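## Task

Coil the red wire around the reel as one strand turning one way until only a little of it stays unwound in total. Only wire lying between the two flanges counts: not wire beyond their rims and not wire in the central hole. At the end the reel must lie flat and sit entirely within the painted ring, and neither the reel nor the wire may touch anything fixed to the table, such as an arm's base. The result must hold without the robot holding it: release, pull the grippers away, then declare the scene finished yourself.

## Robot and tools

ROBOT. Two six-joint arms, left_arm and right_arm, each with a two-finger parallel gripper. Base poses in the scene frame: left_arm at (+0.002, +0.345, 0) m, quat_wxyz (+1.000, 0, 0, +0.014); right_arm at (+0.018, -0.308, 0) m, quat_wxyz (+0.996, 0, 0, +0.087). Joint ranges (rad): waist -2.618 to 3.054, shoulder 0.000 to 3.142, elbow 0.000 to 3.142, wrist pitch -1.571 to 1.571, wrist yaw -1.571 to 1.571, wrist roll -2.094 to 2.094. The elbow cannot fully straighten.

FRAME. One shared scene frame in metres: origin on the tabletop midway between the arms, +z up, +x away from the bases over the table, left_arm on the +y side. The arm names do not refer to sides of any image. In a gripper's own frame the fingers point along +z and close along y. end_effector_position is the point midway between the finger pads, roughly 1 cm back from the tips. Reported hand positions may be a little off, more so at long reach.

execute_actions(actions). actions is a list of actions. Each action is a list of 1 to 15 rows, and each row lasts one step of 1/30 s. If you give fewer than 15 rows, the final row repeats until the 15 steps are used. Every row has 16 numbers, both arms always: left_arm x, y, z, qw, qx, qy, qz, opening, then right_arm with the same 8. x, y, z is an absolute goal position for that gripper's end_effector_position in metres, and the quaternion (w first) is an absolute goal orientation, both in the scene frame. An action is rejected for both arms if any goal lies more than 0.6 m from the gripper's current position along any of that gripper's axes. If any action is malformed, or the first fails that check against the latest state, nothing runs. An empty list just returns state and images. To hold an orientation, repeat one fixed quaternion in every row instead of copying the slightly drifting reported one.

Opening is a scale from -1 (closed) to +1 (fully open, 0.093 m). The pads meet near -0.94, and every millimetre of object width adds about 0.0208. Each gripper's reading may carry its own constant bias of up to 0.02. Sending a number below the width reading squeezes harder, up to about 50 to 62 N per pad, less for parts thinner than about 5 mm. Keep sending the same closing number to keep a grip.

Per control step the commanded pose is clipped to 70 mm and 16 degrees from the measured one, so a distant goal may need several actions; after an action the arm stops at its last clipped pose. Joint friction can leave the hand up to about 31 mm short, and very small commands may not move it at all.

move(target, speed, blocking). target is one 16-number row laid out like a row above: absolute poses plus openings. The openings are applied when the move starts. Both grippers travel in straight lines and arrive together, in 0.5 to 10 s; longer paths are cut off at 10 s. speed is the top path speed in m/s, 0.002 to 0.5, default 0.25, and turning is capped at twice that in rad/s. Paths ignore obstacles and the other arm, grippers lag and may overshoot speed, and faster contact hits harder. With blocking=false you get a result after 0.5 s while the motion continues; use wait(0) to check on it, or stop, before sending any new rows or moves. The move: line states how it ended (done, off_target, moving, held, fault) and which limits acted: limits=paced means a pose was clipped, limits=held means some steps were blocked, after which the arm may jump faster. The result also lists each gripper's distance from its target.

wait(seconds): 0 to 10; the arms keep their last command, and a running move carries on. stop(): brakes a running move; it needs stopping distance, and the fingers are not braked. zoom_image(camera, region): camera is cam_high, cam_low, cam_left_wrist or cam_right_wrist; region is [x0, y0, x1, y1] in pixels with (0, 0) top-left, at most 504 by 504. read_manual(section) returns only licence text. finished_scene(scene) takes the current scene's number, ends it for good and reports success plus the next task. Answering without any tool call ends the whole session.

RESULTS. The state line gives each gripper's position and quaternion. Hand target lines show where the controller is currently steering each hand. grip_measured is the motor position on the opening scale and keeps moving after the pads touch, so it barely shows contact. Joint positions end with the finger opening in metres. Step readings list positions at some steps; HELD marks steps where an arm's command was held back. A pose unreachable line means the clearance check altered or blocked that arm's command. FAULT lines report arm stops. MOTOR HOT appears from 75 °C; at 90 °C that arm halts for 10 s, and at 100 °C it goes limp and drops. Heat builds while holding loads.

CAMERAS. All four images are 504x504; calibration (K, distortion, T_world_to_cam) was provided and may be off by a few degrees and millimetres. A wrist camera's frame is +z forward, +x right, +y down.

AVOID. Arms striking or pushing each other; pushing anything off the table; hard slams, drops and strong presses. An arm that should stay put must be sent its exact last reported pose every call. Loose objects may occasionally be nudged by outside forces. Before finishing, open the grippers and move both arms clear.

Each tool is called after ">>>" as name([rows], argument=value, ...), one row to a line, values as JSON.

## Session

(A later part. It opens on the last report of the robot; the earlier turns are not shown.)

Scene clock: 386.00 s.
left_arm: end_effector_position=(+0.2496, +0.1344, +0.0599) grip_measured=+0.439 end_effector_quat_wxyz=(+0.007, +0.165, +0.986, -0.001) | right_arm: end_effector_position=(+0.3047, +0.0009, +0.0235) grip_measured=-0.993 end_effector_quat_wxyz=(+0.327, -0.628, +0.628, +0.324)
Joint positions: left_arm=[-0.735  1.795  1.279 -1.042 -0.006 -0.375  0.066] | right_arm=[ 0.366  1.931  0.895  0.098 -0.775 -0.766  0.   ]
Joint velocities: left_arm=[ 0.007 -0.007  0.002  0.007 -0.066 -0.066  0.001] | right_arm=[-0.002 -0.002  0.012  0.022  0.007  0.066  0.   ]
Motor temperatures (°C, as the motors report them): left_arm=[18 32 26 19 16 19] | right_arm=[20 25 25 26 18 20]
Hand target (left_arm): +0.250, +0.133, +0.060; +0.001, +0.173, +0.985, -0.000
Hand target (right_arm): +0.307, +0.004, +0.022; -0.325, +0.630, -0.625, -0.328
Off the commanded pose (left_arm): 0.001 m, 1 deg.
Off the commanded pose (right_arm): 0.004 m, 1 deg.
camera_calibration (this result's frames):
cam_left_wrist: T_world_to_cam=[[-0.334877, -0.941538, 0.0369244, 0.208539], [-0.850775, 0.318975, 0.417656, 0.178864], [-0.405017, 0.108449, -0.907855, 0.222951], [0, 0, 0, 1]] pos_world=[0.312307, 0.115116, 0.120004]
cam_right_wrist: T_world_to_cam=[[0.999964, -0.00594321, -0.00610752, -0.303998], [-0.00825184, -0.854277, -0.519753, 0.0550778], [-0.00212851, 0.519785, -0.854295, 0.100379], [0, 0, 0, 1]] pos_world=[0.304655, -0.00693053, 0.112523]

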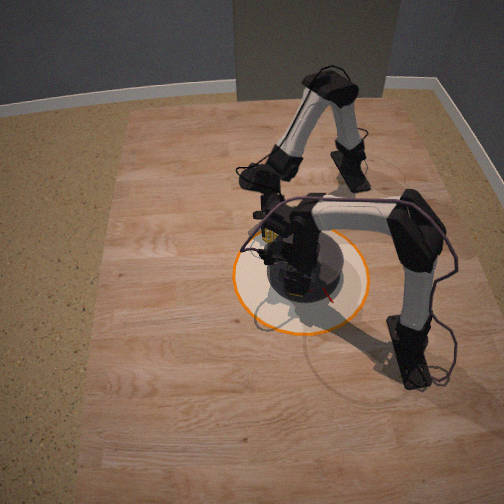

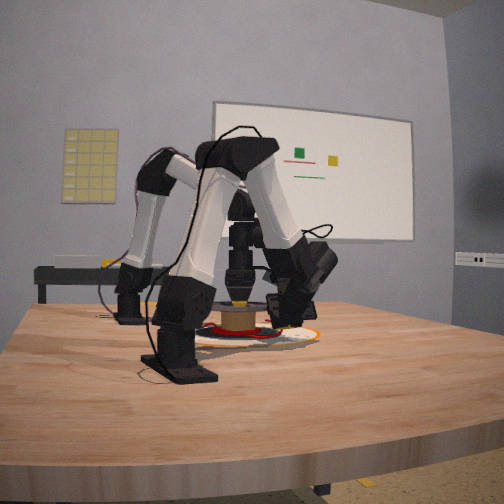

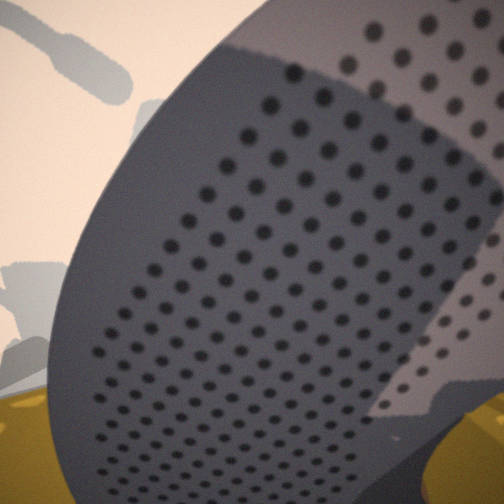

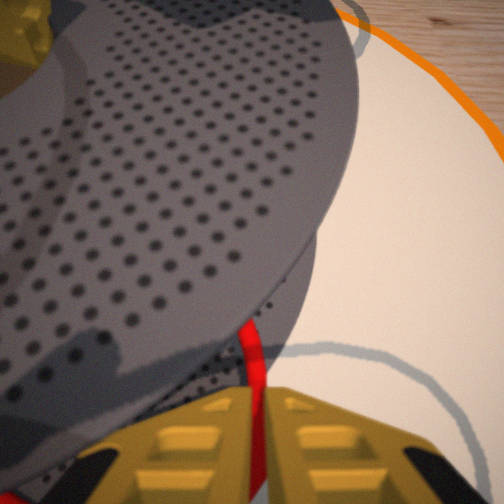

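>>> execute_actions([
  [[0.260,0.1267,0.060,0,0.2588,0.9659,0,0.3,0.307,0.004,0.022,0.325,-0.63,0.625,0.328,-1]],
  [[0.2686,0.1205,0.060,0,0.342,0.9397,0,0.3,0.307,0.004,0.022,0.325,-0.63,0.625,0.328,-1]],
  [[0.2765,0.1129,0.060,0,0.4226,0.9063,0,0.3,0.307,0.004,0.022,0.325,-0.63,0.625,0.328,-1]],
])

>>> zoom_image(camera="cam_low", region=[170, 285, 330, 355])

Scene clock: 388.50 s.
left_arm: end_effector_position=(+0.2791, +0.1138, +0.0606) grip_measured=+0.438 end_effector_quat_wxyz=(+0.011, +0.407, +0.913, -0.003) | right_arm: end_effector_position=(+0.3020, -0.0002, +0.0210) grip_measured=-0.993 end_effector_quat_wxyz=(+0.319, -0.628, +0.630, +0.327)
Joint positions: left_arm=[-0.722  1.917  1.441 -1.072  0.     0.144  0.066] | right_arm=[ 0.366  1.934  0.895  0.082 -0.778 -0.77   0.   ]
Joint velocities: left_arm=[ 0.017  0.007 -0.002  0.066 -0.022  0.037 -0.   ] | right_arm=[-0.017  0.002  0.007 -0.007  0.007  0.022  0.   ]
Motor temperatures (°C, as the motors report them): left_arm=[18 32 26 19 16 19] | right_arm=[20 25 25 26 18 20]
Hand target (left_arm): +0.276, +0.113, +0.060; +0.000, +0.422, +0.906, -0.000
Hand target (right_arm): +0.307, +0.004, +0.022; -0.325, +0.630, -0.625, -0.328
Off the commanded pose (left_arm): 0.003 m, 2 deg.
Off the commanded pose (right_arm): 0.007 m, 1 deg.
Step readings (end_effector_position; steps 1 to 15: 1st action; 16 to 30: 2nd action; 31 to 45: 3rd action):
0: left_arm (+0.2496, +0.1344, +0.0599) | right_arm (+0.3047, +0.0009, +0.0235)
1: left_arm (+0.2506, +0.1336, +0.0604) | right_arm (+0.3047, +0.0009, +0.0235)
2: left_arm (+0.2525, +0.1320, +0.0605) | right_arm (+0.3047, +0.0009, +0.0235)
4: left_arm (+0.2567, +0.1284, +0.0601) | right_arm (+0.3047, +0.0009, +0.0235)
8: left_arm (+0.2600, +0.1279, +0.0604) | right_arm (+0.3040, +0.0005, +0.0229)
15: left_arm (+0.2604, +0.1274, +0.0602) | right_arm (+0.3040, +0.0005, +0.0229)
16: left_arm (+0.2612, +0.1267, +0.0605) | right_arm (+0.3040, +0.0005, +0.0229)
17: left_arm (+0.2630, +0.1252, +0.0606) | right_arm (+0.3039, +0.0005, +0.0229)
19: left_arm (+0.2669, +0.1225, +0.0603) | right_arm (+0.3035, +0.0003, +0.0226)
23: left_arm (+0.2698, +0.1217, +0.0608) | right_arm (+0.3030, +0.0000, +0.0222)
30: left_arm (+0.2700, +0.1211, +0.0604) | right_arm (+0.3029, +0.0001, +0.0223)
31: left_arm (+0.2707, +0.1204, +0.0606) | right_arm (+0.3029, +0.0001, +0.0223)
32: left_arm (+0.2726, +0.1189, +0.0608) | right_arm (+0.3029, +0.0001, +0.0223)
34: left_arm (+0.2764, +0.1159, +0.0604) | right_arm (+0.3026, -0.0001, +0.0221)
38: left_arm (+0.2788, +0.1145, +0.0610) | right_arm (+0.3022, -0.0003, +0.0209)
45: end_effector_position above
camera_calibration (this result's frames):
cam_left_wrist: T_world_to_cam=[[-0.7502, -0.660339, 0.0339412, 0.283014], [-0.592124, 0.693773, 0.409961, 0.0958768], [-0.294261, 0.287456, -0.911471, 0.186676], [0, 0, 0, 1]] pos_world=[0.32402, 0.0667079, 0.121238]
cam_right_wrist: T_world_to_cam=[[0.999796, -0.00182277, -0.0201109, -0.300935], [-0.0118955, -0.857938, -0.513615, 0.0537539], [-0.0163177, 0.51375, -0.857785, 0.103228], [0, 0, 0, 1]] pos_world=[0.303198, -0.00746414, 0.110104]

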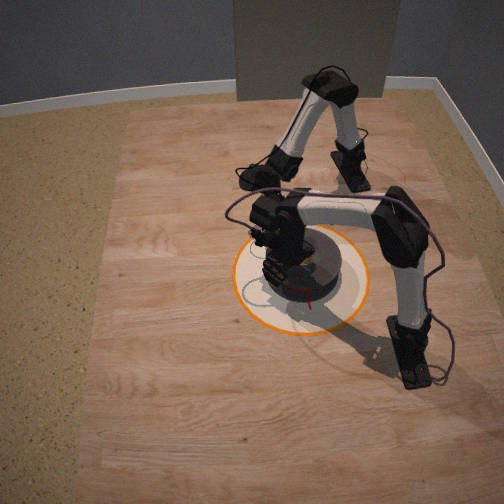

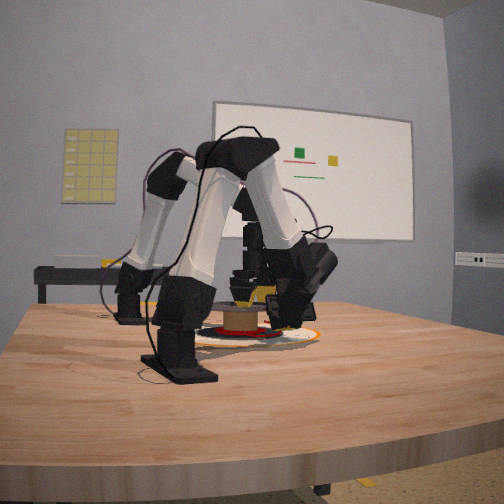

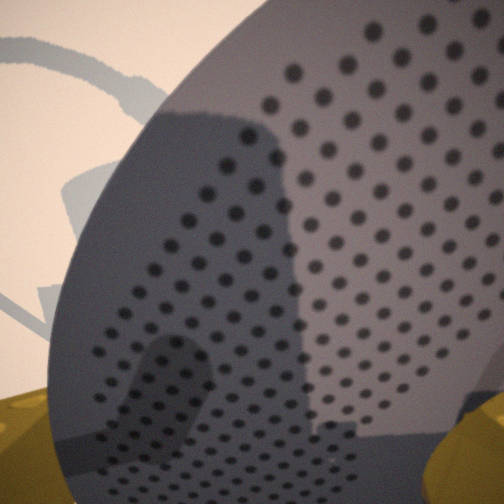

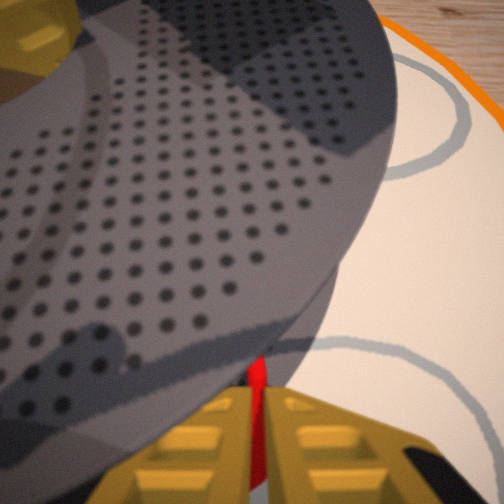

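Region (170, 285, 330, 355) of cam_low's 504x504 image, scaled by 3.150, with more detail than that image has; it fills the top 220 rows of this view, and the rest is white.

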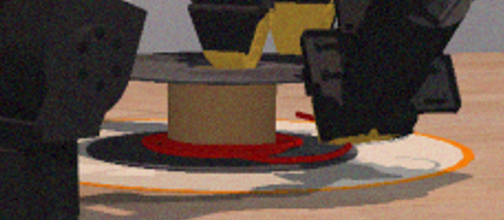

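>>> execute_actions([
  [[0.2827,0.104,0.060,0,0.5,0.866,0,0.3,0.307,0.012,0.021,0.325,-0.63,0.625,0.328,-1]],
  [[0.2827,0.104,0.060,0,0.5,0.866,0,0.3,0.307,0.014,0.021,0.325,-0.63,0.625,0.328,-1]],
])

>>> zoom_image(camera="cam_low", region=[170, 285, 330, 355])

Scene clock: 390.67 s.
left_arm: end_effector_position=(+0.2862, +0.1075, +0.0616) grip_measured=+0.438 end_effector_quat_wxyz=(+0.011, +0.483, +0.876, -0.001) | right_arm: end_effector_position=(+0.2975, +0.0044, +0.0171) grip_measured=-0.993 end_effector_quat_wxyz=(+0.311, -0.628, +0.631, +0.333)
Joint positions: left_arm=[-0.724  1.953  1.495 -1.092 -0.002  0.311  0.066] | right_arm=[ 0.381  1.948  0.9    0.083 -0.78  -0.755  0.   ]
Joint velocities: left_arm=[ 0.012 -0.002 -0.002 -0.007 -0.007 -0.066 -0.   ] | right_arm=[0.007 0.007 0.002 0.051 0.022 0.007 0.   ]
Motor temperatures (°C, as the motors report them): left_arm=[18 32 26 18 16 19] | right_arm=[20 25 25 26 18 20]
Hand target (left_arm): +0.283, +0.104, +0.060; +0.000, +0.500, +0.866, -0.000
Hand target (right_arm): +0.307, +0.014, +0.021; -0.325, +0.630, -0.625, -0.328
Off the commanded pose (left_arm): 0.005 m, 3 deg.
Off the commanded pose (right_arm): 0.014 m, 2 deg.
Step readings (end_effector_position; steps 1 to 15: 1st action; 16 to 30: 2nd action):
0: left_arm (+0.2791, +0.1138, +0.0606) | right_arm (+0.3018, -0.0002, +0.0211)
1: left_arm (+0.2799, +0.1129, +0.0610) | right_arm (+0.3015, +0.0003, +0.0209)
2: left_arm (+0.2814, +0.1113, +0.0610) | right_arm (+0.3013, +0.0015, +0.0205)
4: left_arm (+0.2838, +0.1095, +0.0609) | right_arm (+0.3006, +0.0021, +0.0187)
8: left_arm (+0.2863, +0.1072, +0.0615) | right_arm (+0.2994, +0.0027, +0.0171)
15: left_arm (+0.2867, +0.1069, +0.0616) | right_arm (+0.2987, +0.0033, +0.0171)
16: left_arm (+0.2867, +0.1069, +0.0616) | right_arm (+0.2985, +0.0035, +0.0171)
17: left_arm (+0.2867, +0.1069, +0.0616) | right_arm (+0.2983, +0.0037, +0.0171)
19: left_arm (+0.2864, +0.1073, +0.0616) | right_arm (+0.2978, +0.0042, +0.0171)
23: left_arm (+0.2862, +0.1075, +0.0616) | right_arm (+0.2975, +0.0044, +0.0171)
30: end_effector_position above
camera_calibration (this result's frames):
cam_left_wrist: T_world_to_cam=[[-0.850605, -0.525021, 0.0287194, 0.298633], [-0.468083, 0.780976, 0.413491, 0.0589912], [-0.239521, 0.338275, -0.910055, 0.170235], [0, 0, 0, 1]] pos_world=[0.322407, 0.0531318, 0.121954]
cam_right_wrist: T_world_to_cam=[[0.999192, 0.0052924, -0.0398432, -0.296079], [-0.0157834, -0.859998, -0.510053, 0.0567889], [-0.0369645, 0.510269, -0.85922, 0.103635], [0, 0, 0, 1]] pos_world=[0.300567, -0.00247629, 0.106214]

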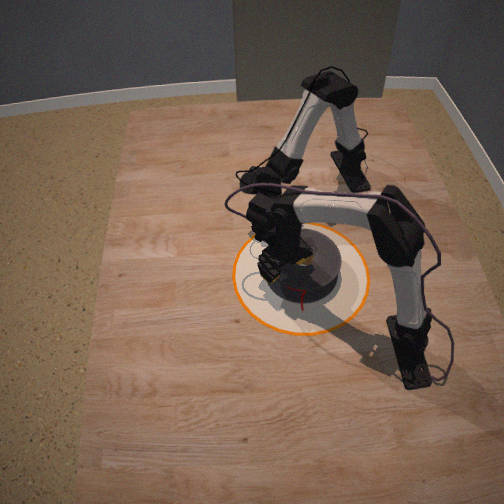

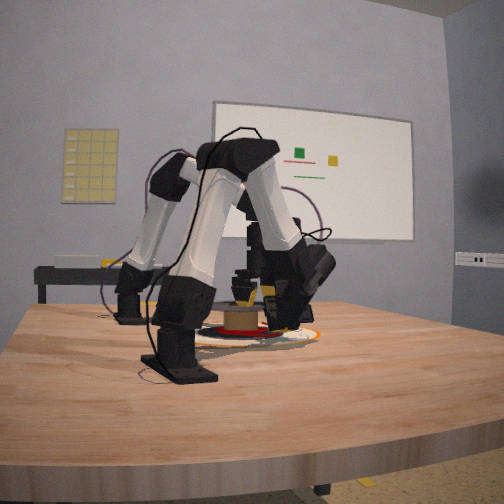

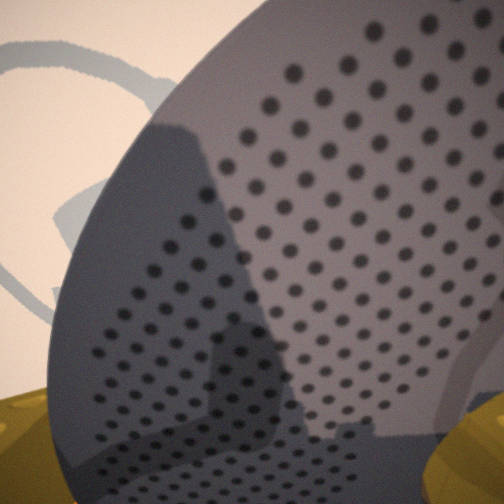

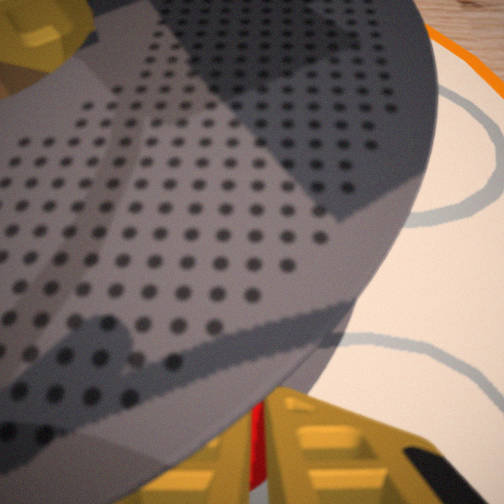

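Region (170, 285, 330, 355) of cam_low's 504x504 image, scaled by 3.150, with more detail than that image has; it fills the top 220 rows of this view, and the rest is white.

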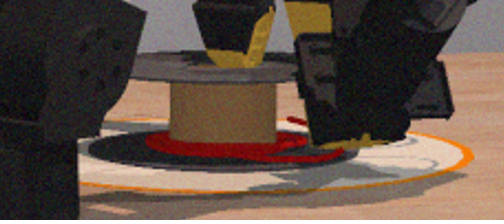

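>>> execute_actions([
  [[0.2862,0.1075,0.060,0,0.483,0.876,0,0.3,0.299,0.005,0.02,0.325,-0.63,0.625,0.328,-0.7]],
  [[0.2862,0.1075,0.060,0,0.483,0.876,0,0.3,0.299,-0.035,0.035,0.325,-0.63,0.625,0.328,-0.7]],
  [[0.2862,0.1075,0.060,0,0.483,0.876,0,0.3,0.29,-0.075,0.055,0.325,-0.63,0.625,0.328,-0.7]],
  [[0.2862,0.1075,0.060,0,0.483,0.876,0,0.3,0.29,-0.085,0.06,0.325,-0.63,0.625,0.328,-0.7]],
])

>>> zoom_image(camera="cam_low", region=[170, 285, 330, 355])

Scene clock: 396.57 s.
left_arm: end_effector_position=(+0.2838, +0.1088, +0.0605) grip_measured=+0.438 end_effector_quat_wxyz=(+0.004, +0.484, +0.875, -0.001) | right_arm: end_effector_position=(+0.2894, -0.0836, +0.0532) grip_measured=-0.703 end_effector_quat_wxyz=(+0.319, -0.630, +0.629, +0.326)
Joint positions: left_arm=[-0.724  1.956  1.495 -1.102  0.002  0.313  0.066] | right_arm=[ 0.137  1.719  0.818 -0.28  -0.889 -1.074  0.011]
Joint velocities: left_arm=[-0.002 -0.017  0.007 -0.037  0.007 -0.007  0.   ] | right_arm=[-0.017  0.007 -0.012 -0.022 -0.022 -0.037 -0.   ]
Motor temperatures (°C, as the motors report them): left_arm=[18 32 27 18 16 19] | right_arm=[20 26 25 26 18 20]
Hand target (left_arm): +0.286, +0.107, +0.060; +0.000, +0.483, +0.876, -0.000
Hand target (right_arm): +0.290, -0.085, +0.060; -0.326, +0.629, -0.625, -0.328
Off the commanded pose (left_arm): 0.003 m, 0 deg.
Off the commanded pose (right_arm): 0.007 m, 1 deg.
Step readings (end_effector_position; steps 1 to 15: 1st action; 16 to 30: 2nd action; 31 to 45: 3rd action; 46 to 60: 4th action):
0: left_arm (+0.2862, +0.1075, +0.0616) | right_arm (+0.2975, +0.0044, +0.0171)
1: left_arm (+0.2860, +0.1077, +0.0616) | right_arm (+0.2977, +0.0044, +0.0171)
2: left_arm (+0.2850, +0.1085, +0.0615) | right_arm (+0.2988, +0.0046, +0.0174)
4: left_arm (+0.2842, +0.1089, +0.0615) | right_arm (+0.2995, +0.0050, +0.0179)
8: left_arm (+0.2842, +0.1090, +0.0615) | right_arm (+0.2996, +0.0051, +0.0180)
15: left_arm (+0.2842, +0.1090, +0.0615) | right_arm (+0.2996, +0.0051, +0.0180)
16: left_arm (+0.2842, +0.1090, +0.0615) | right_arm (+0.2997, +0.0019, +0.0194)
17: left_arm (+0.2841, +0.1090, +0.0611) | right_arm (+0.2995, -0.0053, +0.0222)
19: left_arm (+0.2839, +0.1089, +0.0605) | right_arm (+0.3054, -0.0210, +0.0294)
23: left_arm (+0.2838, +0.1088, +0.0605) | right_arm (+0.3125, -0.0309, +0.0383)
30: left_arm (+0.2838, +0.1088, +0.0605) | right_arm (+0.3071, -0.0322, +0.0364)
31: left_arm (+0.2838, +0.1088, +0.0605) | right_arm (+0.3059, -0.0356, +0.0380)
32: left_arm (+0.2838, +0.1088, +0.0605) | right_arm (+0.3032, -0.0434, +0.0412)
34: left_arm (+0.2838, +0.1088, +0.0605) | right_arm (+0.3042, -0.0595, +0.0502)
38: left_arm (+0.2838, +0.1088, +0.0605) | right_arm (+0.3048, -0.0702, +0.0590)
45: left_arm (+0.2838, +0.1088, +0.0605) | right_arm (+0.2954, -0.0725, +0.0553)
46: left_arm (+0.2838, +0.1088, +0.0605) | right_arm (+0.2945, -0.0735, +0.0550)
47: left_arm (+0.2838, +0.1088, +0.0605) | right_arm (+0.2939, -0.0758, +0.0549)
49: left_arm (+0.2838, +0.1088, +0.0605) | right_arm (+0.2940, -0.0802, +0.0548)
53: left_arm (+0.2838, +0.1088, +0.0605) | right_arm (+0.2920, -0.0830, +0.0540)
60: end_effector_position above
camera_calibration (this result's frames):
cam_left_wrist: T_world_to_cam=[[-0.85082, -0.524185, 0.0365317, 0.296849], [-0.461841, 0.779164, 0.4238, 0.0551132], [-0.250614, 0.343706, -0.905019, 0.170475], [0, 0, 0, 1]] pos_world=[0.320742, 0.0540684, 0.120082]
cam_right_wrist: T_world_to_cam=[[0.999855, 0.000669314, -0.0170347, -0.287808], [-0.00815767, -0.858617, -0.512553, -0.00256358], [-0.0149693, 0.512618, -0.858486, 0.173035], [0, 0, 0, 1]] pos_world=[0.290336, -0.0907094, 0.142332]

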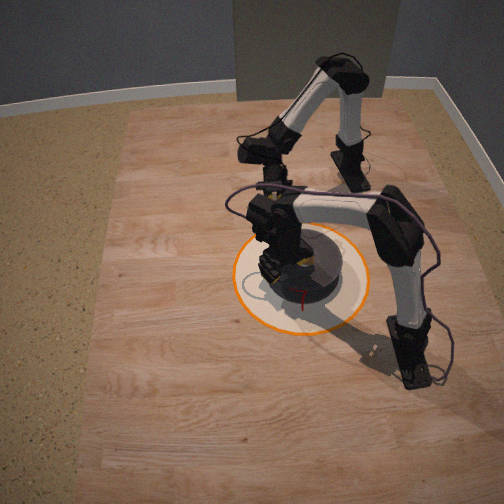

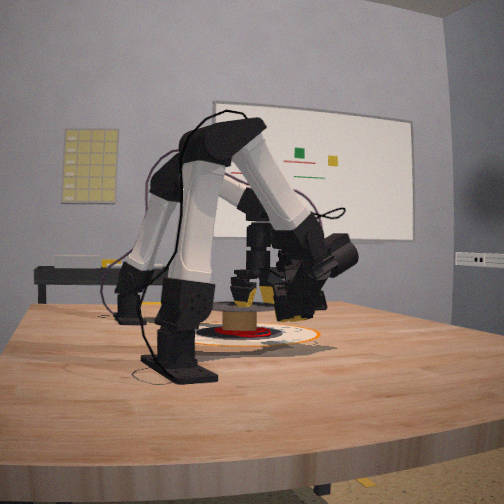

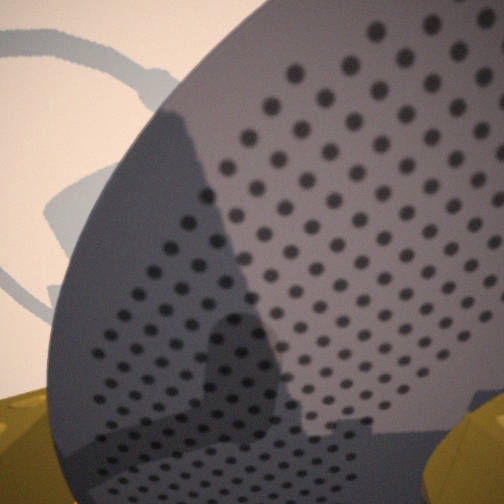

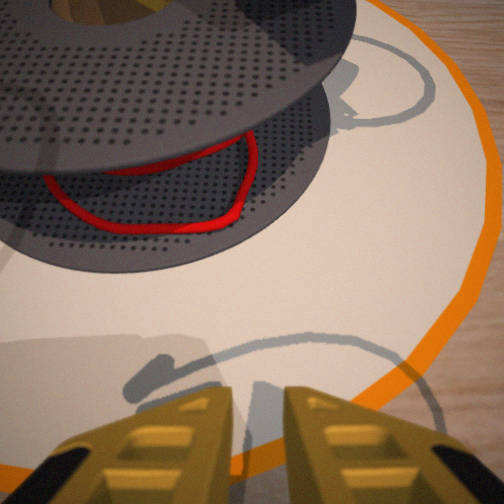

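Region (170, 285, 330, 355) of cam_low's 504x504 image, scaled by 3.150, with more detail than that image has; it fills the top 220 rows of this view, and the rest is white.

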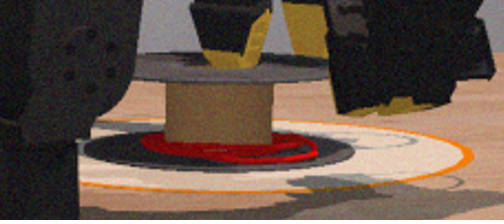

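>>> zoom_image(camera="cam_high", region=[230, 215, 380, 345])

Region (230, 215, 380, 345) of cam_high's 504x504 image, scaled by 3.360, with more detail than that image has; it fills the top 437 rows of this view, and the rest is white.

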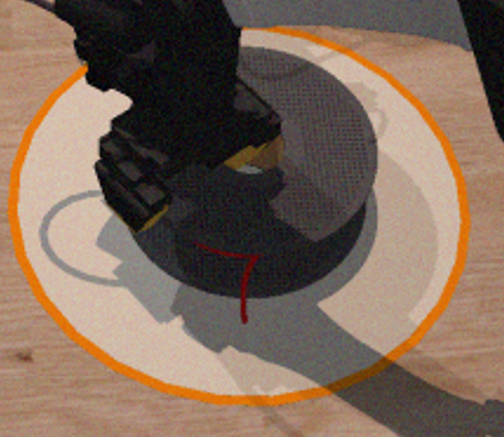

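>>> execute_actions([
  [[0.284,0.109,0.062,0,0.483,0.876,0,1,0.29,-0.12,0.09,0.325,-0.63,0.625,0.328,-0.7]],
  [[0.284,0.109,0.11,0,0.483,0.876,0,1,0.29,-0.14,0.10,0.325,-0.63,0.625,0.328,-0.7]],
  [[0.27,0.17,0.14,0.1,0.55,0.82,-0.1,1,0.29,-0.15,0.10,0.325,-0.63,0.625,0.328,-0.7]],
  [[0.26,0.22,0.13,0.2,0.6,0.74,-0.2,0.5,0.29,-0.15,0.10,0.325,-0.63,0.625,0.328,-0.7]],
  [[0.25,0.25,0.11,0.28,0.62,0.68,-0.28,0,0.29,-0.15,0.10,0.325,-0.63,0.625,0.328,-0.7]],
  [[0.24,0.26,0.10,0.3265,0.627,0.627,-0.3265,-0.3,0.29,-0.15,0.10,0.325,-0.63,0.625,0.328,-0.7]],
  [[0.24,0.26,0.10,0.3265,0.627,0.627,-0.3265,-0.3,0.29,-0.15,0.10,0.325,-0.63,0.625,0.328,-0.7]],
])

Scene clock: 406.20 s.
left_arm: end_effector_position=(+0.2403, +0.2611, +0.1002) grip_measured=-0.298 end_effector_quat_wxyz=(+0.327, +0.634, +0.626, -0.313) | right_arm: end_effector_position=(+0.2856, -0.1492, +0.0948) grip_measured=-0.703 end_effector_quat_wxyz=(+0.320, -0.632, +0.626, +0.326)
Joint positions: left_arm=[ 0.192  1.619  0.944 -1.166  0.913  1.936  0.031] | right_arm=[-0.092  1.633  0.94  -0.785 -0.945 -1.451  0.011]
Joint velocities: left_arm=[ 0.012 -0.007  0.002  0.007 -0.022 -0.022 -0.   ] | right_arm=[-0.022  0.012 -0.002  0.022  0.022  0.007 -0.   ]
Motor temperatures (°C, as the motors report them): left_arm=[18 32 27 19 16 19] | right_arm=[20 26 25 25 18 20]
Hand target (left_arm): +0.240, +0.260, +0.100; +0.327, +0.627, +0.628, -0.326
Hand target (right_arm): +0.290, -0.150, +0.100; -0.325, +0.630, -0.625, -0.328
Off the commanded pose (left_arm): 0.001 m, 2 deg.
Off the commanded pose (right_arm): 0.007 m, 1 deg.
Step readings (end_effector_position; steps 1 to 15: 1st action; 16 to 30: 2nd action; 31 to 45: 3rd action; 46 to 60: 4th action; 61 to 75: 5th action; 76 to 90: 6th action; 91 to 105: 7th action):
0: left_arm (+0.2838, +0.1088, +0.0605) | right_arm (+0.2888, -0.0837, +0.0531)
1: left_arm (+0.2837, +0.1086, +0.0605) | right_arm (+0.2883, -0.0872, +0.0554)
2: left_arm (+0.2836, +0.1087, +0.0605) | right_arm (+0.2882, -0.0948, +0.0596)
4: left_arm (+0.2835, +0.1087, +0.0605) | right_arm (+0.2946, -0.1102, +0.0717)
8: left_arm (+0.2835, +0.1087, +0.0605) | right_arm (+0.3009, -0.1179, +0.0863)
15: left_arm (+0.2835, +0.1087, +0.0605) | right_arm (+0.2902, -0.1192, +0.0850)
16: left_arm (+0.2830, +0.1092, +0.0650) | right_arm (+0.2893, -0.1212, +0.0857)
17: left_arm (+0.2833, +0.1089, +0.0715) | right_arm (+0.2895, -0.1256, +0.0866)
19: left_arm (+0.2891, +0.1041, +0.0887) | right_arm (+0.2931, -0.1348, +0.0890)
23: left_arm (+0.2933, +0.1006, +0.1054) | right_arm (+0.2930, -0.1389, +0.0925)
30: left_arm (+0.2862, +0.1065, +0.1053) | right_arm (+0.2878, -0.1393, +0.0926)
31: left_arm (+0.2854, +0.1084, +0.1049) | right_arm (+0.2874, -0.1403, +0.0930)
32: left_arm (+0.2792, +0.1188, +0.1042) | right_arm (+0.2875, -0.1426, +0.0933)
34: left_arm (+0.2674, +0.1530, +0.1114) | right_arm (+0.2887, -0.1472, +0.0940)
38: left_arm (+0.2713, +0.1856, +0.1397) | right_arm (+0.2882, -0.1490, +0.0949)
45: left_arm (+0.2709, +0.1759, +0.1429) | right_arm (+0.2863, -0.1491, +0.0949)
46: left_arm (+0.2712, +0.1772, +0.1403) | right_arm (+0.2862, -0.1491, +0.0949)
47: left_arm (+0.2684, +0.1881, +0.1347) | right_arm (+0.2860, -0.1491, +0.0949)
49: left_arm (+0.2598, +0.2206, +0.1237) | right_arm (+0.2859, -0.1491, +0.0948)
53: left_arm (+0.2575, +0.2375, +0.1203) | right_arm (+0.2857, -0.1491, +0.0948)
60: left_arm (+0.2579, +0.2237, +0.1280) | right_arm (+0.2856, -0.1491, +0.0948)
61: left_arm (+0.2584, +0.2245, +0.1272) | right_arm (+0.2856, -0.1491, +0.0948)
62: left_arm (+0.2579, +0.2332, +0.1228) | right_arm (+0.2856, -0.1492, +0.0948)
64: left_arm (+0.2536, +0.2551, +0.1107) | right_arm (+0.2856, -0.1492, +0.0948)
68: left_arm (+0.2528, +0.2602, +0.1062) | right_arm (+0.2856, -0.1492, +0.0948)
75: left_arm (+0.2506, +0.2529, +0.1080) | right_arm (+0.2856, -0.1492, +0.0948)
76: left_arm (+0.2508, +0.2531, +0.1090) | right_arm (+0.2856, -0.1492, +0.0948)
77: left_arm (+0.2508, +0.2567, +0.1086) | right_arm (+0.2856, -0.1492, +0.0948)
79: left_arm (+0.2506, +0.2649, +0.1040) | right_arm (+0.2856, -0.1492, +0.0948)
83: left_arm (+0.2470, +0.2651, +0.0977) | right_arm (+0.2856, -0.1492, +0.0948)
90: left_arm (+0.2421, +0.2619, +0.0997) | right_arm (+0.2856, -0.1492, +0.0948)
91: left_arm (+0.2417, +0.2617, +0.0998) | right_arm (+0.2856, -0.1492, +0.0948)
92: left_arm (+0.2414, +0.2616, +0.0999) | right_arm (+0.2856, -0.1492, +0.0948)
94: left_arm (+0.2411, +0.2614, +0.1000) | right_arm (+0.2856, -0.1492, +0.0948)
98: left_arm (+0.2406, +0.2612, +0.1001) | right_arm (+0.2856, -0.1492, +0.0948)
105: end_effector_position above
camera_calibration (this result's frames):
cam_left_wrist: T_world_to_cam=[[-0.999287, 0.0368812, -0.00812836, 0.231948], [0.0363277, 0.879855, -0.473853, -0.156543], [-0.0103245, -0.47381, -0.880567, 0.296482], [0, 0, 0, 1]] pos_world=[0.24053, 0.269657, 0.188779]
cam_right_wrist: T_world_to_cam=[[0.999889, 0.00670907, -0.0132774, -0.282727], [-0.00104623, -0.858602, -0.512642, -0.0395745], [-0.0148393, 0.512599, -0.8585, 0.24225], [0, 0, 0, 1]] pos_world=[0.286249, -0.156259, 0.18393]

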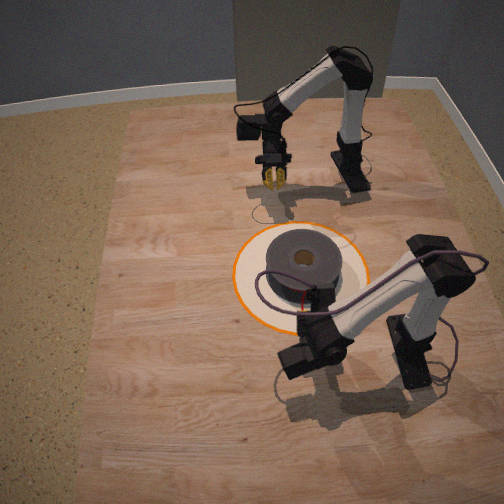

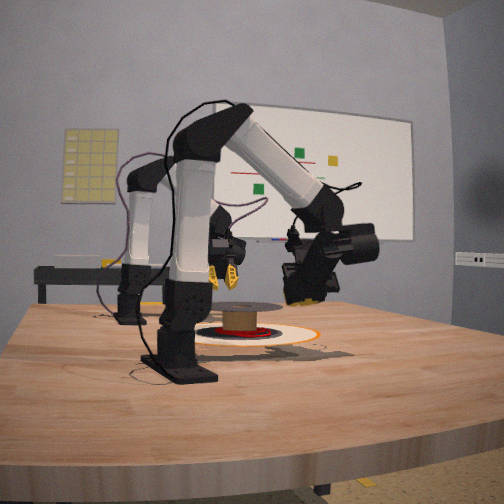

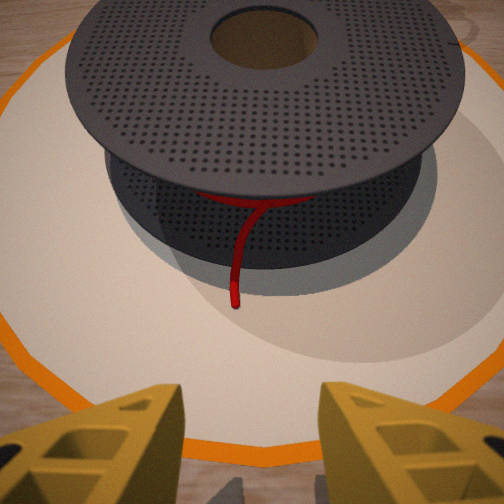

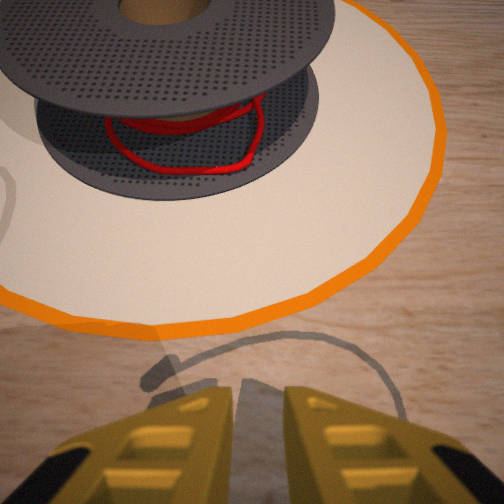

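>>> execute_actions([
  [[0.246,0.205,0.05,0.3265,0.627,0.627,-0.3265,-0.3,0.29,-0.15,0.10,0.325,-0.63,0.625,0.328,-0.7]],
  [[0.246,0.190,0.02,0.3265,0.627,0.627,-0.3265,-0.3,0.29,-0.15,0.10,0.325,-0.63,0.625,0.328,-0.7]],
  [[0.246,0.190,0.004,0.3265,0.627,0.627,-0.3265,-0.3,0.29,-0.15,0.10,0.325,-0.63,0.625,0.328,-0.7]],
])

Scene clock: 413.57 s.
left_arm: end_effector_position=(+0.2508, +0.1912, +0.0148) grip_measured=-0.298 end_effector_quat_wxyz=(+0.334, +0.627, +0.625, -0.324) | right_arm: end_effector_position=(+0.2856, -0.1492, +0.0948) grip_measured=-0.703 end_effector_quat_wxyz=(+0.320, -0.632, +0.626, +0.326)
Joint positions: left_arm=[-0.087  1.768  0.684 -0.382  0.964  1.461  0.031] | right_arm=[-0.092  1.633  0.94  -0.785 -0.945 -1.451  0.011]
Joint velocities: left_arm=[-0.002 -0.007 -0.027 -0.007  0.022 -0.037 -0.   ] | right_arm=[-0.002  0.007 -0.002  0.066 -0.095 -0.007 -0.   ]
Motor temperatures (°C, as the motors report them): left_arm=[18 31 27 19 16 19] | right_arm=[20 26 25 24 18 20]
Hand target (left_arm): +0.246, +0.190, +0.005; +0.326, +0.627, +0.627, -0.327
Hand target (right_arm): +0.290, -0.150, +0.100; -0.325, +0.630, -0.625, -0.328
Off the commanded pose (left_arm): 0.012 m, 1 deg.
Off the commanded pose (right_arm): 0.007 m, 1 deg.
Step readings (end_effector_position; steps 1 to 15: 1st action; 16 to 30: 2nd action; 31 to 45: 3rd action):
0: left_arm (+0.2403, +0.2611, +0.1003) | right_arm (+0.2856, -0.1492, +0.0948)
1: left_arm (+0.2404, +0.2565, +0.0964) | right_arm (+0.2856, -0.1492, +0.0948)
2: left_arm (+0.2374, +0.2461, +0.0892) | right_arm (+0.2856, -0.1492, +0.0948)
4: left_arm (+0.2239, +0.2237, +0.0729) | right_arm (+0.2856, -0.1492, +0.0948)
8: left_arm (+0.2233, +0.2099, +0.0573) | right_arm (+0.2856, -0.1492, +0.0948)
15: left_arm (+0.2408, +0.2092, +0.0517) | right_arm (+0.2856, -0.1492, +0.0948)
16: left_arm (+0.2417, +0.2075, +0.0490) | right_arm (+0.2856, -0.1492, +0.0948)
17: left_arm (+0.2414, +0.2040, +0.0445) | right_arm (+0.2856, -0.1492, +0.0948)
19: left_arm (+0.2366, +0.1974, +0.0340) | right_arm (+0.2856, -0.1492, +0.0948)
23: left_arm (+0.2360, +0.1934, +0.0249) | right_arm (+0.2856, -0.1492, +0.0948)
30: left_arm (+0.2477, +0.1927, +0.0253) | right_arm (+0.2856, -0.1492, +0.0948)
31: left_arm (+0.2486, +0.1926, +0.0240) | right_arm (+0.2856, -0.1492, +0.0948)
32: left_arm (+0.2494, +0.1925, +0.0214) | right_arm (+0.2856, -0.1492, +0.0948)
34: left_arm (+0.2477, +0.1926, +0.0147) | right_arm (+0.2856, -0.1492, +0.0948)
38: left_arm (+0.2487, +0.1917, +0.0145) | right_arm (+0.2856, -0.1492, +0.0948)
45: end_effector_position above
camera_calibration (this result's frames):
cam_left_wrist: T_world_to_cam=[[-0.999465, 0.0326963, 0.0000094559, 0.244988], [0.0283491, 0.866724, -0.497982, -0.131092], [-0.0162904, -0.497716, -0.867187, 0.194076], [0, 0, 0, 1]] pos_world=[0.251735, 0.202206, 0.103016]
cam_right_wrist: T_world_to_cam=[[0.999889, 0.00670907, -0.0132774, -0.282727], [-0.00104623, -0.858602, -0.512642, -0.0395745], [-0.0148393, 0.512599, -0.8585, 0.24225], [0, 0, 0, 1]] pos_world=[0.286249, -0.156259, 0.18393]

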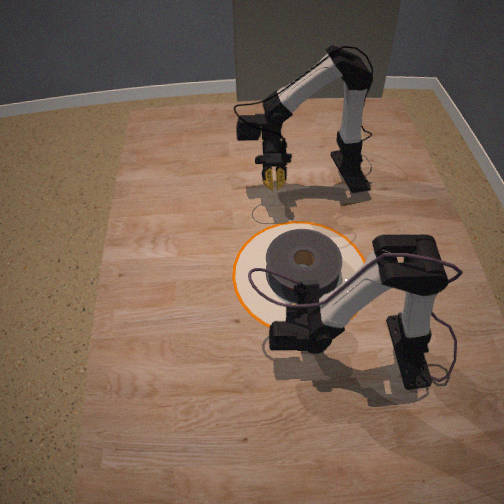

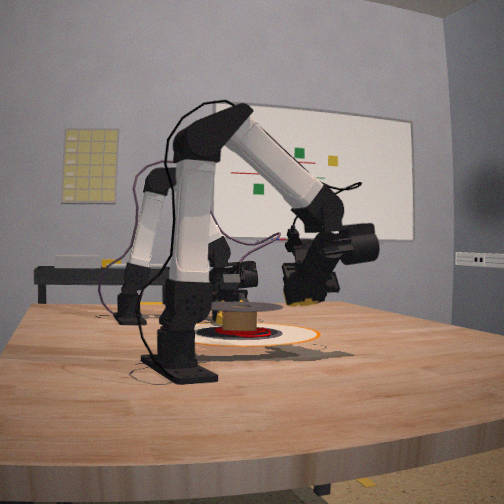

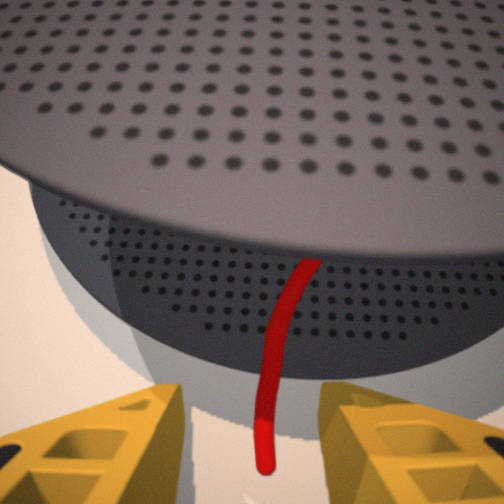

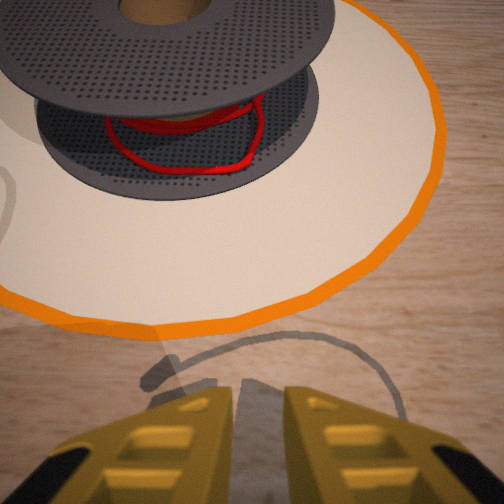

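>>> execute_actions([
  [[0.243,0.191,0.0,0.3265,0.627,0.627,-0.3265,-0.5,0.29,-0.15,0.10,0.325,-0.63,0.625,0.328,-0.7]],
  [[0.243,0.191,0.002,0.3265,0.627,0.627,-0.3265,-1,0.29,-0.15,0.10,0.325,-0.63,0.625,0.328,-0.7]],
])

Scene clock: 415.40 s.
left_arm: end_effector_position=(+0.2483, +0.1899, +0.0142) grip_measured=-0.991 end_effector_quat_wxyz=(+0.340, +0.625, +0.621, -0.328) | right_arm: end_effector_position=(+0.2856, -0.1492, +0.0948) grip_measured=-0.703 end_effector_quat_wxyz=(+0.320, -0.632, +0.626, +0.326)
Joint positions: left_arm=[-0.087  1.768  0.667 -0.359  0.98   1.459  0.   ] | right_arm=[-0.092  1.633  0.94  -0.785 -0.945 -1.451  0.011]
Joint velocities: left_arm=[-0.007 -0.012 -0.007 -0.007 -0.037  0.037  0.   ] | right_arm=[ 0.012 -0.007 -0.007 -0.037 -0.022  0.022 -0.   ]
Motor temperatures (°C, as the motors report them): left_arm=[18 31 26 19 16 19] | right_arm=[20 26 25 24 18 20]
Hand target (left_arm): +0.243, +0.191, +0.003; +0.326, +0.627, +0.627, -0.327
Hand target (right_arm): +0.290, -0.150, +0.100; -0.325, +0.630, -0.625, -0.328
Off the commanded pose (left_arm): 0.013 m, 2 deg.
Off the commanded pose (right_arm): 0.007 m, 1 deg.
Step readings (end_effector_position; steps 1 to 15: 1st action; 16 to 30: 2nd action):
0: left_arm (+0.2518, +0.1912, +0.0149) | right_arm (+0.2856, -0.1492, +0.0948)
1: left_arm (+0.2514, +0.1912, +0.0144) | right_arm (+0.2856, -0.1492, +0.0948)
2: left_arm (+0.2499, +0.1909, +0.0140) | right_arm (+0.2856, -0.1492, +0.0948)
4: left_arm (+0.2494, +0.1907, +0.0140) | right_arm (+0.2856, -0.1492, +0.0948)
8: left_arm (+0.2494, +0.1905, +0.0141) | right_arm (+0.2856, -0.1492, +0.0948)
15: left_arm (+0.2495, +0.1904, +0.0141) | right_arm (+0.2856, -0.1492, +0.0948)
16: left_arm (+0.2493, +0.1903, +0.0143) | right_arm (+0.2856, -0.1492, +0.0948)
17: left_arm (+0.2486, +0.1899, +0.0143) | right_arm (+0.2856, -0.1492, +0.0948)
19: left_arm (+0.2483, +0.1899, +0.0142) | right_arm (+0.2856, -0.1492, +0.0948)
23: left_arm (+0.2483, +0.1899, +0.0142) | right_arm (+0.2856, -0.1492, +0.0948)
30: end_effector_position above
camera_calibration (this result's frames):
cam_left_wrist: T_world_to_cam=[[-0.999426, 0.0335246, -0.0047901, 0.242439], [0.0312497, 0.858465, -0.511919, -0.129041], [-0.0130497, -0.511776, -0.85902, 0.194651], [0, 0, 0, 1]] pos_world=[0.248873, 0.202267, 0.102312]
cam_right_wrist: T_world_to_cam=[[0.999889, 0.00670907, -0.0132774, -0.282727], [-0.00104623, -0.858602, -0.512642, -0.0395745], [-0.0148393, 0.512599, -0.8585, 0.24225], [0, 0, 0, 1]] pos_world=[0.286249, -0.156259, 0.18393]

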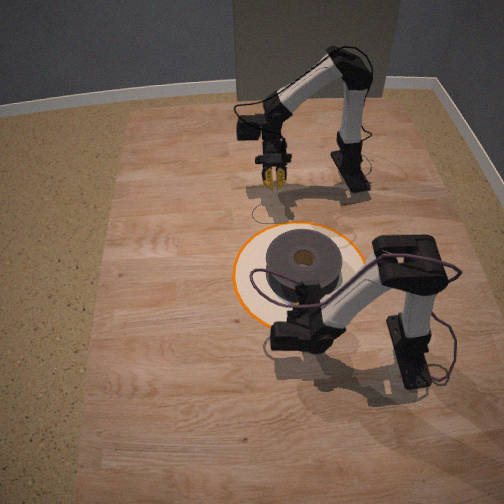

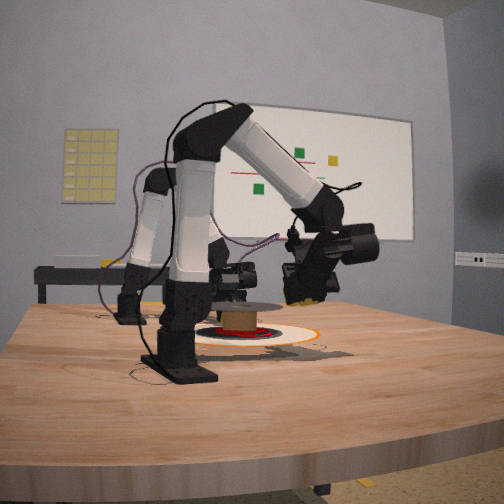

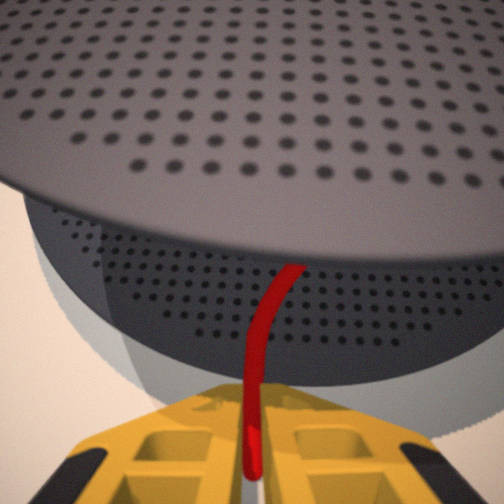

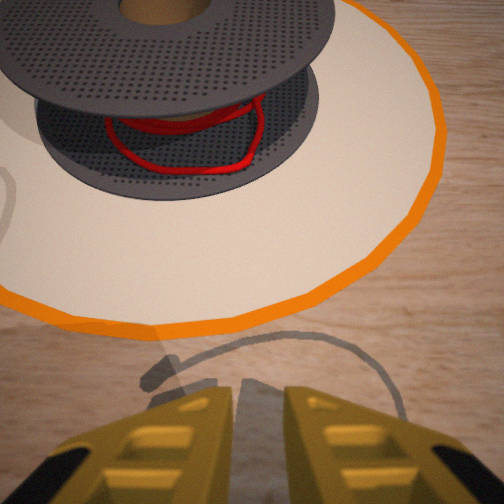

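>>> execute_actions([
  [[0.255,0.185,0.028,0.30,0.68,0.57,-0.355,-1,0.29,-0.15,0.10,0.325,-0.63,0.625,0.328,-0.7]],
  [[0.272,0.168,0.028,0.2648,0.7266,0.5088,-0.3782,-1,0.29,-0.15,0.10,0.325,-0.63,0.625,0.328,-0.7]],
  [[0.283,0.156,0.028,0.2309,0.7682,0.4435,-0.3998,-1,0.29,-0.15,0.10,0.325,-0.63,0.625,0.328,-0.7]],
])

Scene clock: 417.73 s.
left_arm: end_effector_position=(+0.2858, +0.1553, +0.0303) grip_measured=-0.991 end_effector_quat_wxyz=(+0.243, +0.766, +0.449, -0.390) | right_arm: end_effector_position=(+0.2856, -0.1492, +0.0948) grip_measured=-0.703 end_effector_quat_wxyz=(+0.320, -0.632, +0.626, +0.326)
Joint positions: left_arm=[-0.219  2.17   1.364 -1.15   0.898  2.077  0.   ] | right_arm=[-0.092  1.633  0.94  -0.785 -0.945 -1.451  0.011]
Joint velocities: left_arm=[-0.012  0.012  0.007 -0.11  -0.095  0.081  0.   ] | right_arm=[-0.007 -0.002 -0.012 -0.007 -0.037 -0.037 -0.   ]
Motor temperatures (°C, as the motors report them): left_arm=[18 31 26 19 16 19] | right_arm=[20 26 26 24 18 20]
Hand target (left_arm): +0.283, +0.156, +0.028; +0.231, +0.767, +0.447, -0.397
Hand target (right_arm): +0.290, -0.150, +0.100; -0.325, +0.630, -0.625, -0.328
Off the commanded pose (left_arm): 0.004 m, 2 deg.
Off the commanded pose (right_arm): 0.007 m, 1 deg.
joint sent to its limit (left arm) — the command would take joint 6 (wrist roll) past its upper limit, so that joint was sent only as far as its limit.
Step readings (end_effector_position; steps 1 to 15: 1st action; 16 to 30: 2nd action; 31 to 45: 3rd action):
0: left_arm (+0.2483, +0.1899, +0.0142) | right_arm (+0.2856, -0.1492, +0.0948)
1: left_arm (+0.2485, +0.1897, +0.0165) | right_arm (+0.2856, -0.1492, +0.0948)
2: left_arm (+0.2516, +0.1884, +0.0201) | right_arm (+0.2856, -0.1492, +0.0948)
4: left_arm (+0.2641, +0.1853, +0.0288) | right_arm (+0.2856, -0.1492, +0.0948)
8: left_arm (+0.2702, +0.1842, +0.0353) | right_arm (+0.2856, -0.1492, +0.0948)
15: left_arm (+0.2578, +0.1858, +0.0303) | right_arm (+0.2856, -0.1492, +0.0948)
16: left_arm (+0.2581, +0.1846, +0.0308) | right_arm (+0.2856, -0.1492, +0.0948)
17: left_arm (+0.2638, +0.1802, +0.0309) | right_arm (+0.2856, -0.1492, +0.0948)
19: left_arm (+0.2787, +0.1698, +0.0305) | right_arm (+0.2856, -0.1492, +0.0948)
23: left_arm (+0.2826, +0.1651, +0.0307) | right_arm (+0.2856, -0.1492, +0.0948)
30: left_arm (+0.2741, +0.1671, +0.0307) | right_arm (+0.2856, -0.1492, +0.0948)
31: left_arm (+0.2744, +0.1668, +0.0315) | right_arm (+0.2856, -0.1492, +0.0948)
32: left_arm (+0.2802, +0.1640, +0.0317) | right_arm (+0.2856, -0.1492, +0.0948)
34: left_arm (+0.2929, +0.1564, +0.0301) | right_arm (+0.2856, -0.1492, +0.0948)
38: left_arm (+0.2932, +0.1528, +0.0286) | right_arm (+0.2856, -0.1492, +0.0948)
45: end_effector_position above
camera_calibration (this result's frames):
cam_left_wrist: T_world_to_cam=[[-0.860373, 0.509606, -0.00771687, 0.167568], [0.448291, 0.749477, -0.487154, -0.19536], [-0.242473, -0.422594, -0.873282, 0.243437], [0, 0, 0, 1]] pos_world=[0.290776, 0.1639, 0.118712]
cam_right_wrist: T_world_to_cam=[[0.999889, 0.00670907, -0.0132774, -0.282727], [-0.00104623, -0.858602, -0.512642, -0.0395745], [-0.0148393, 0.512599, -0.8585, 0.24225], [0, 0, 0, 1]] pos_world=[0.286249, -0.156259, 0.18393]

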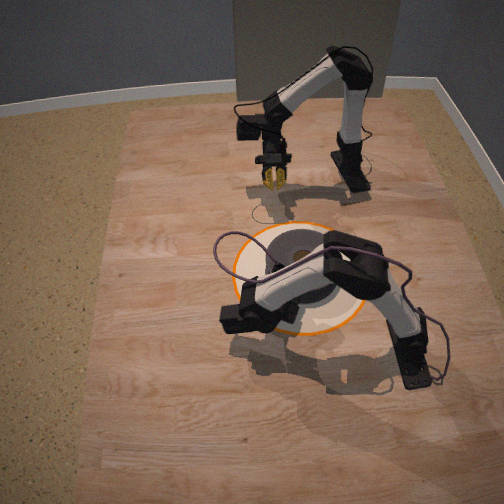

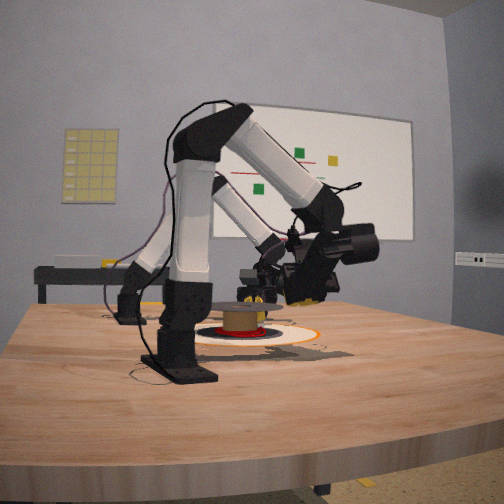

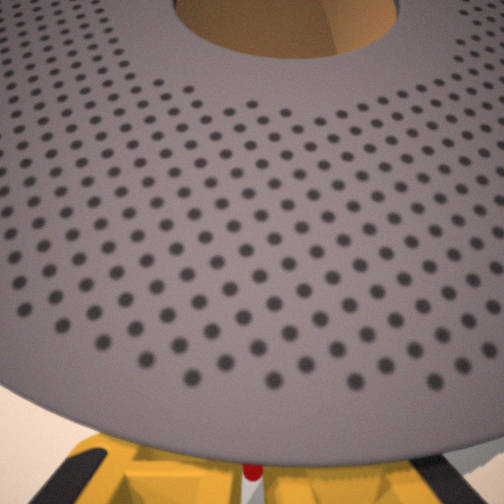

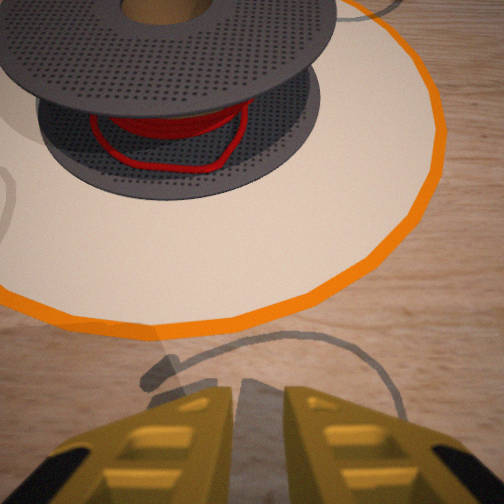

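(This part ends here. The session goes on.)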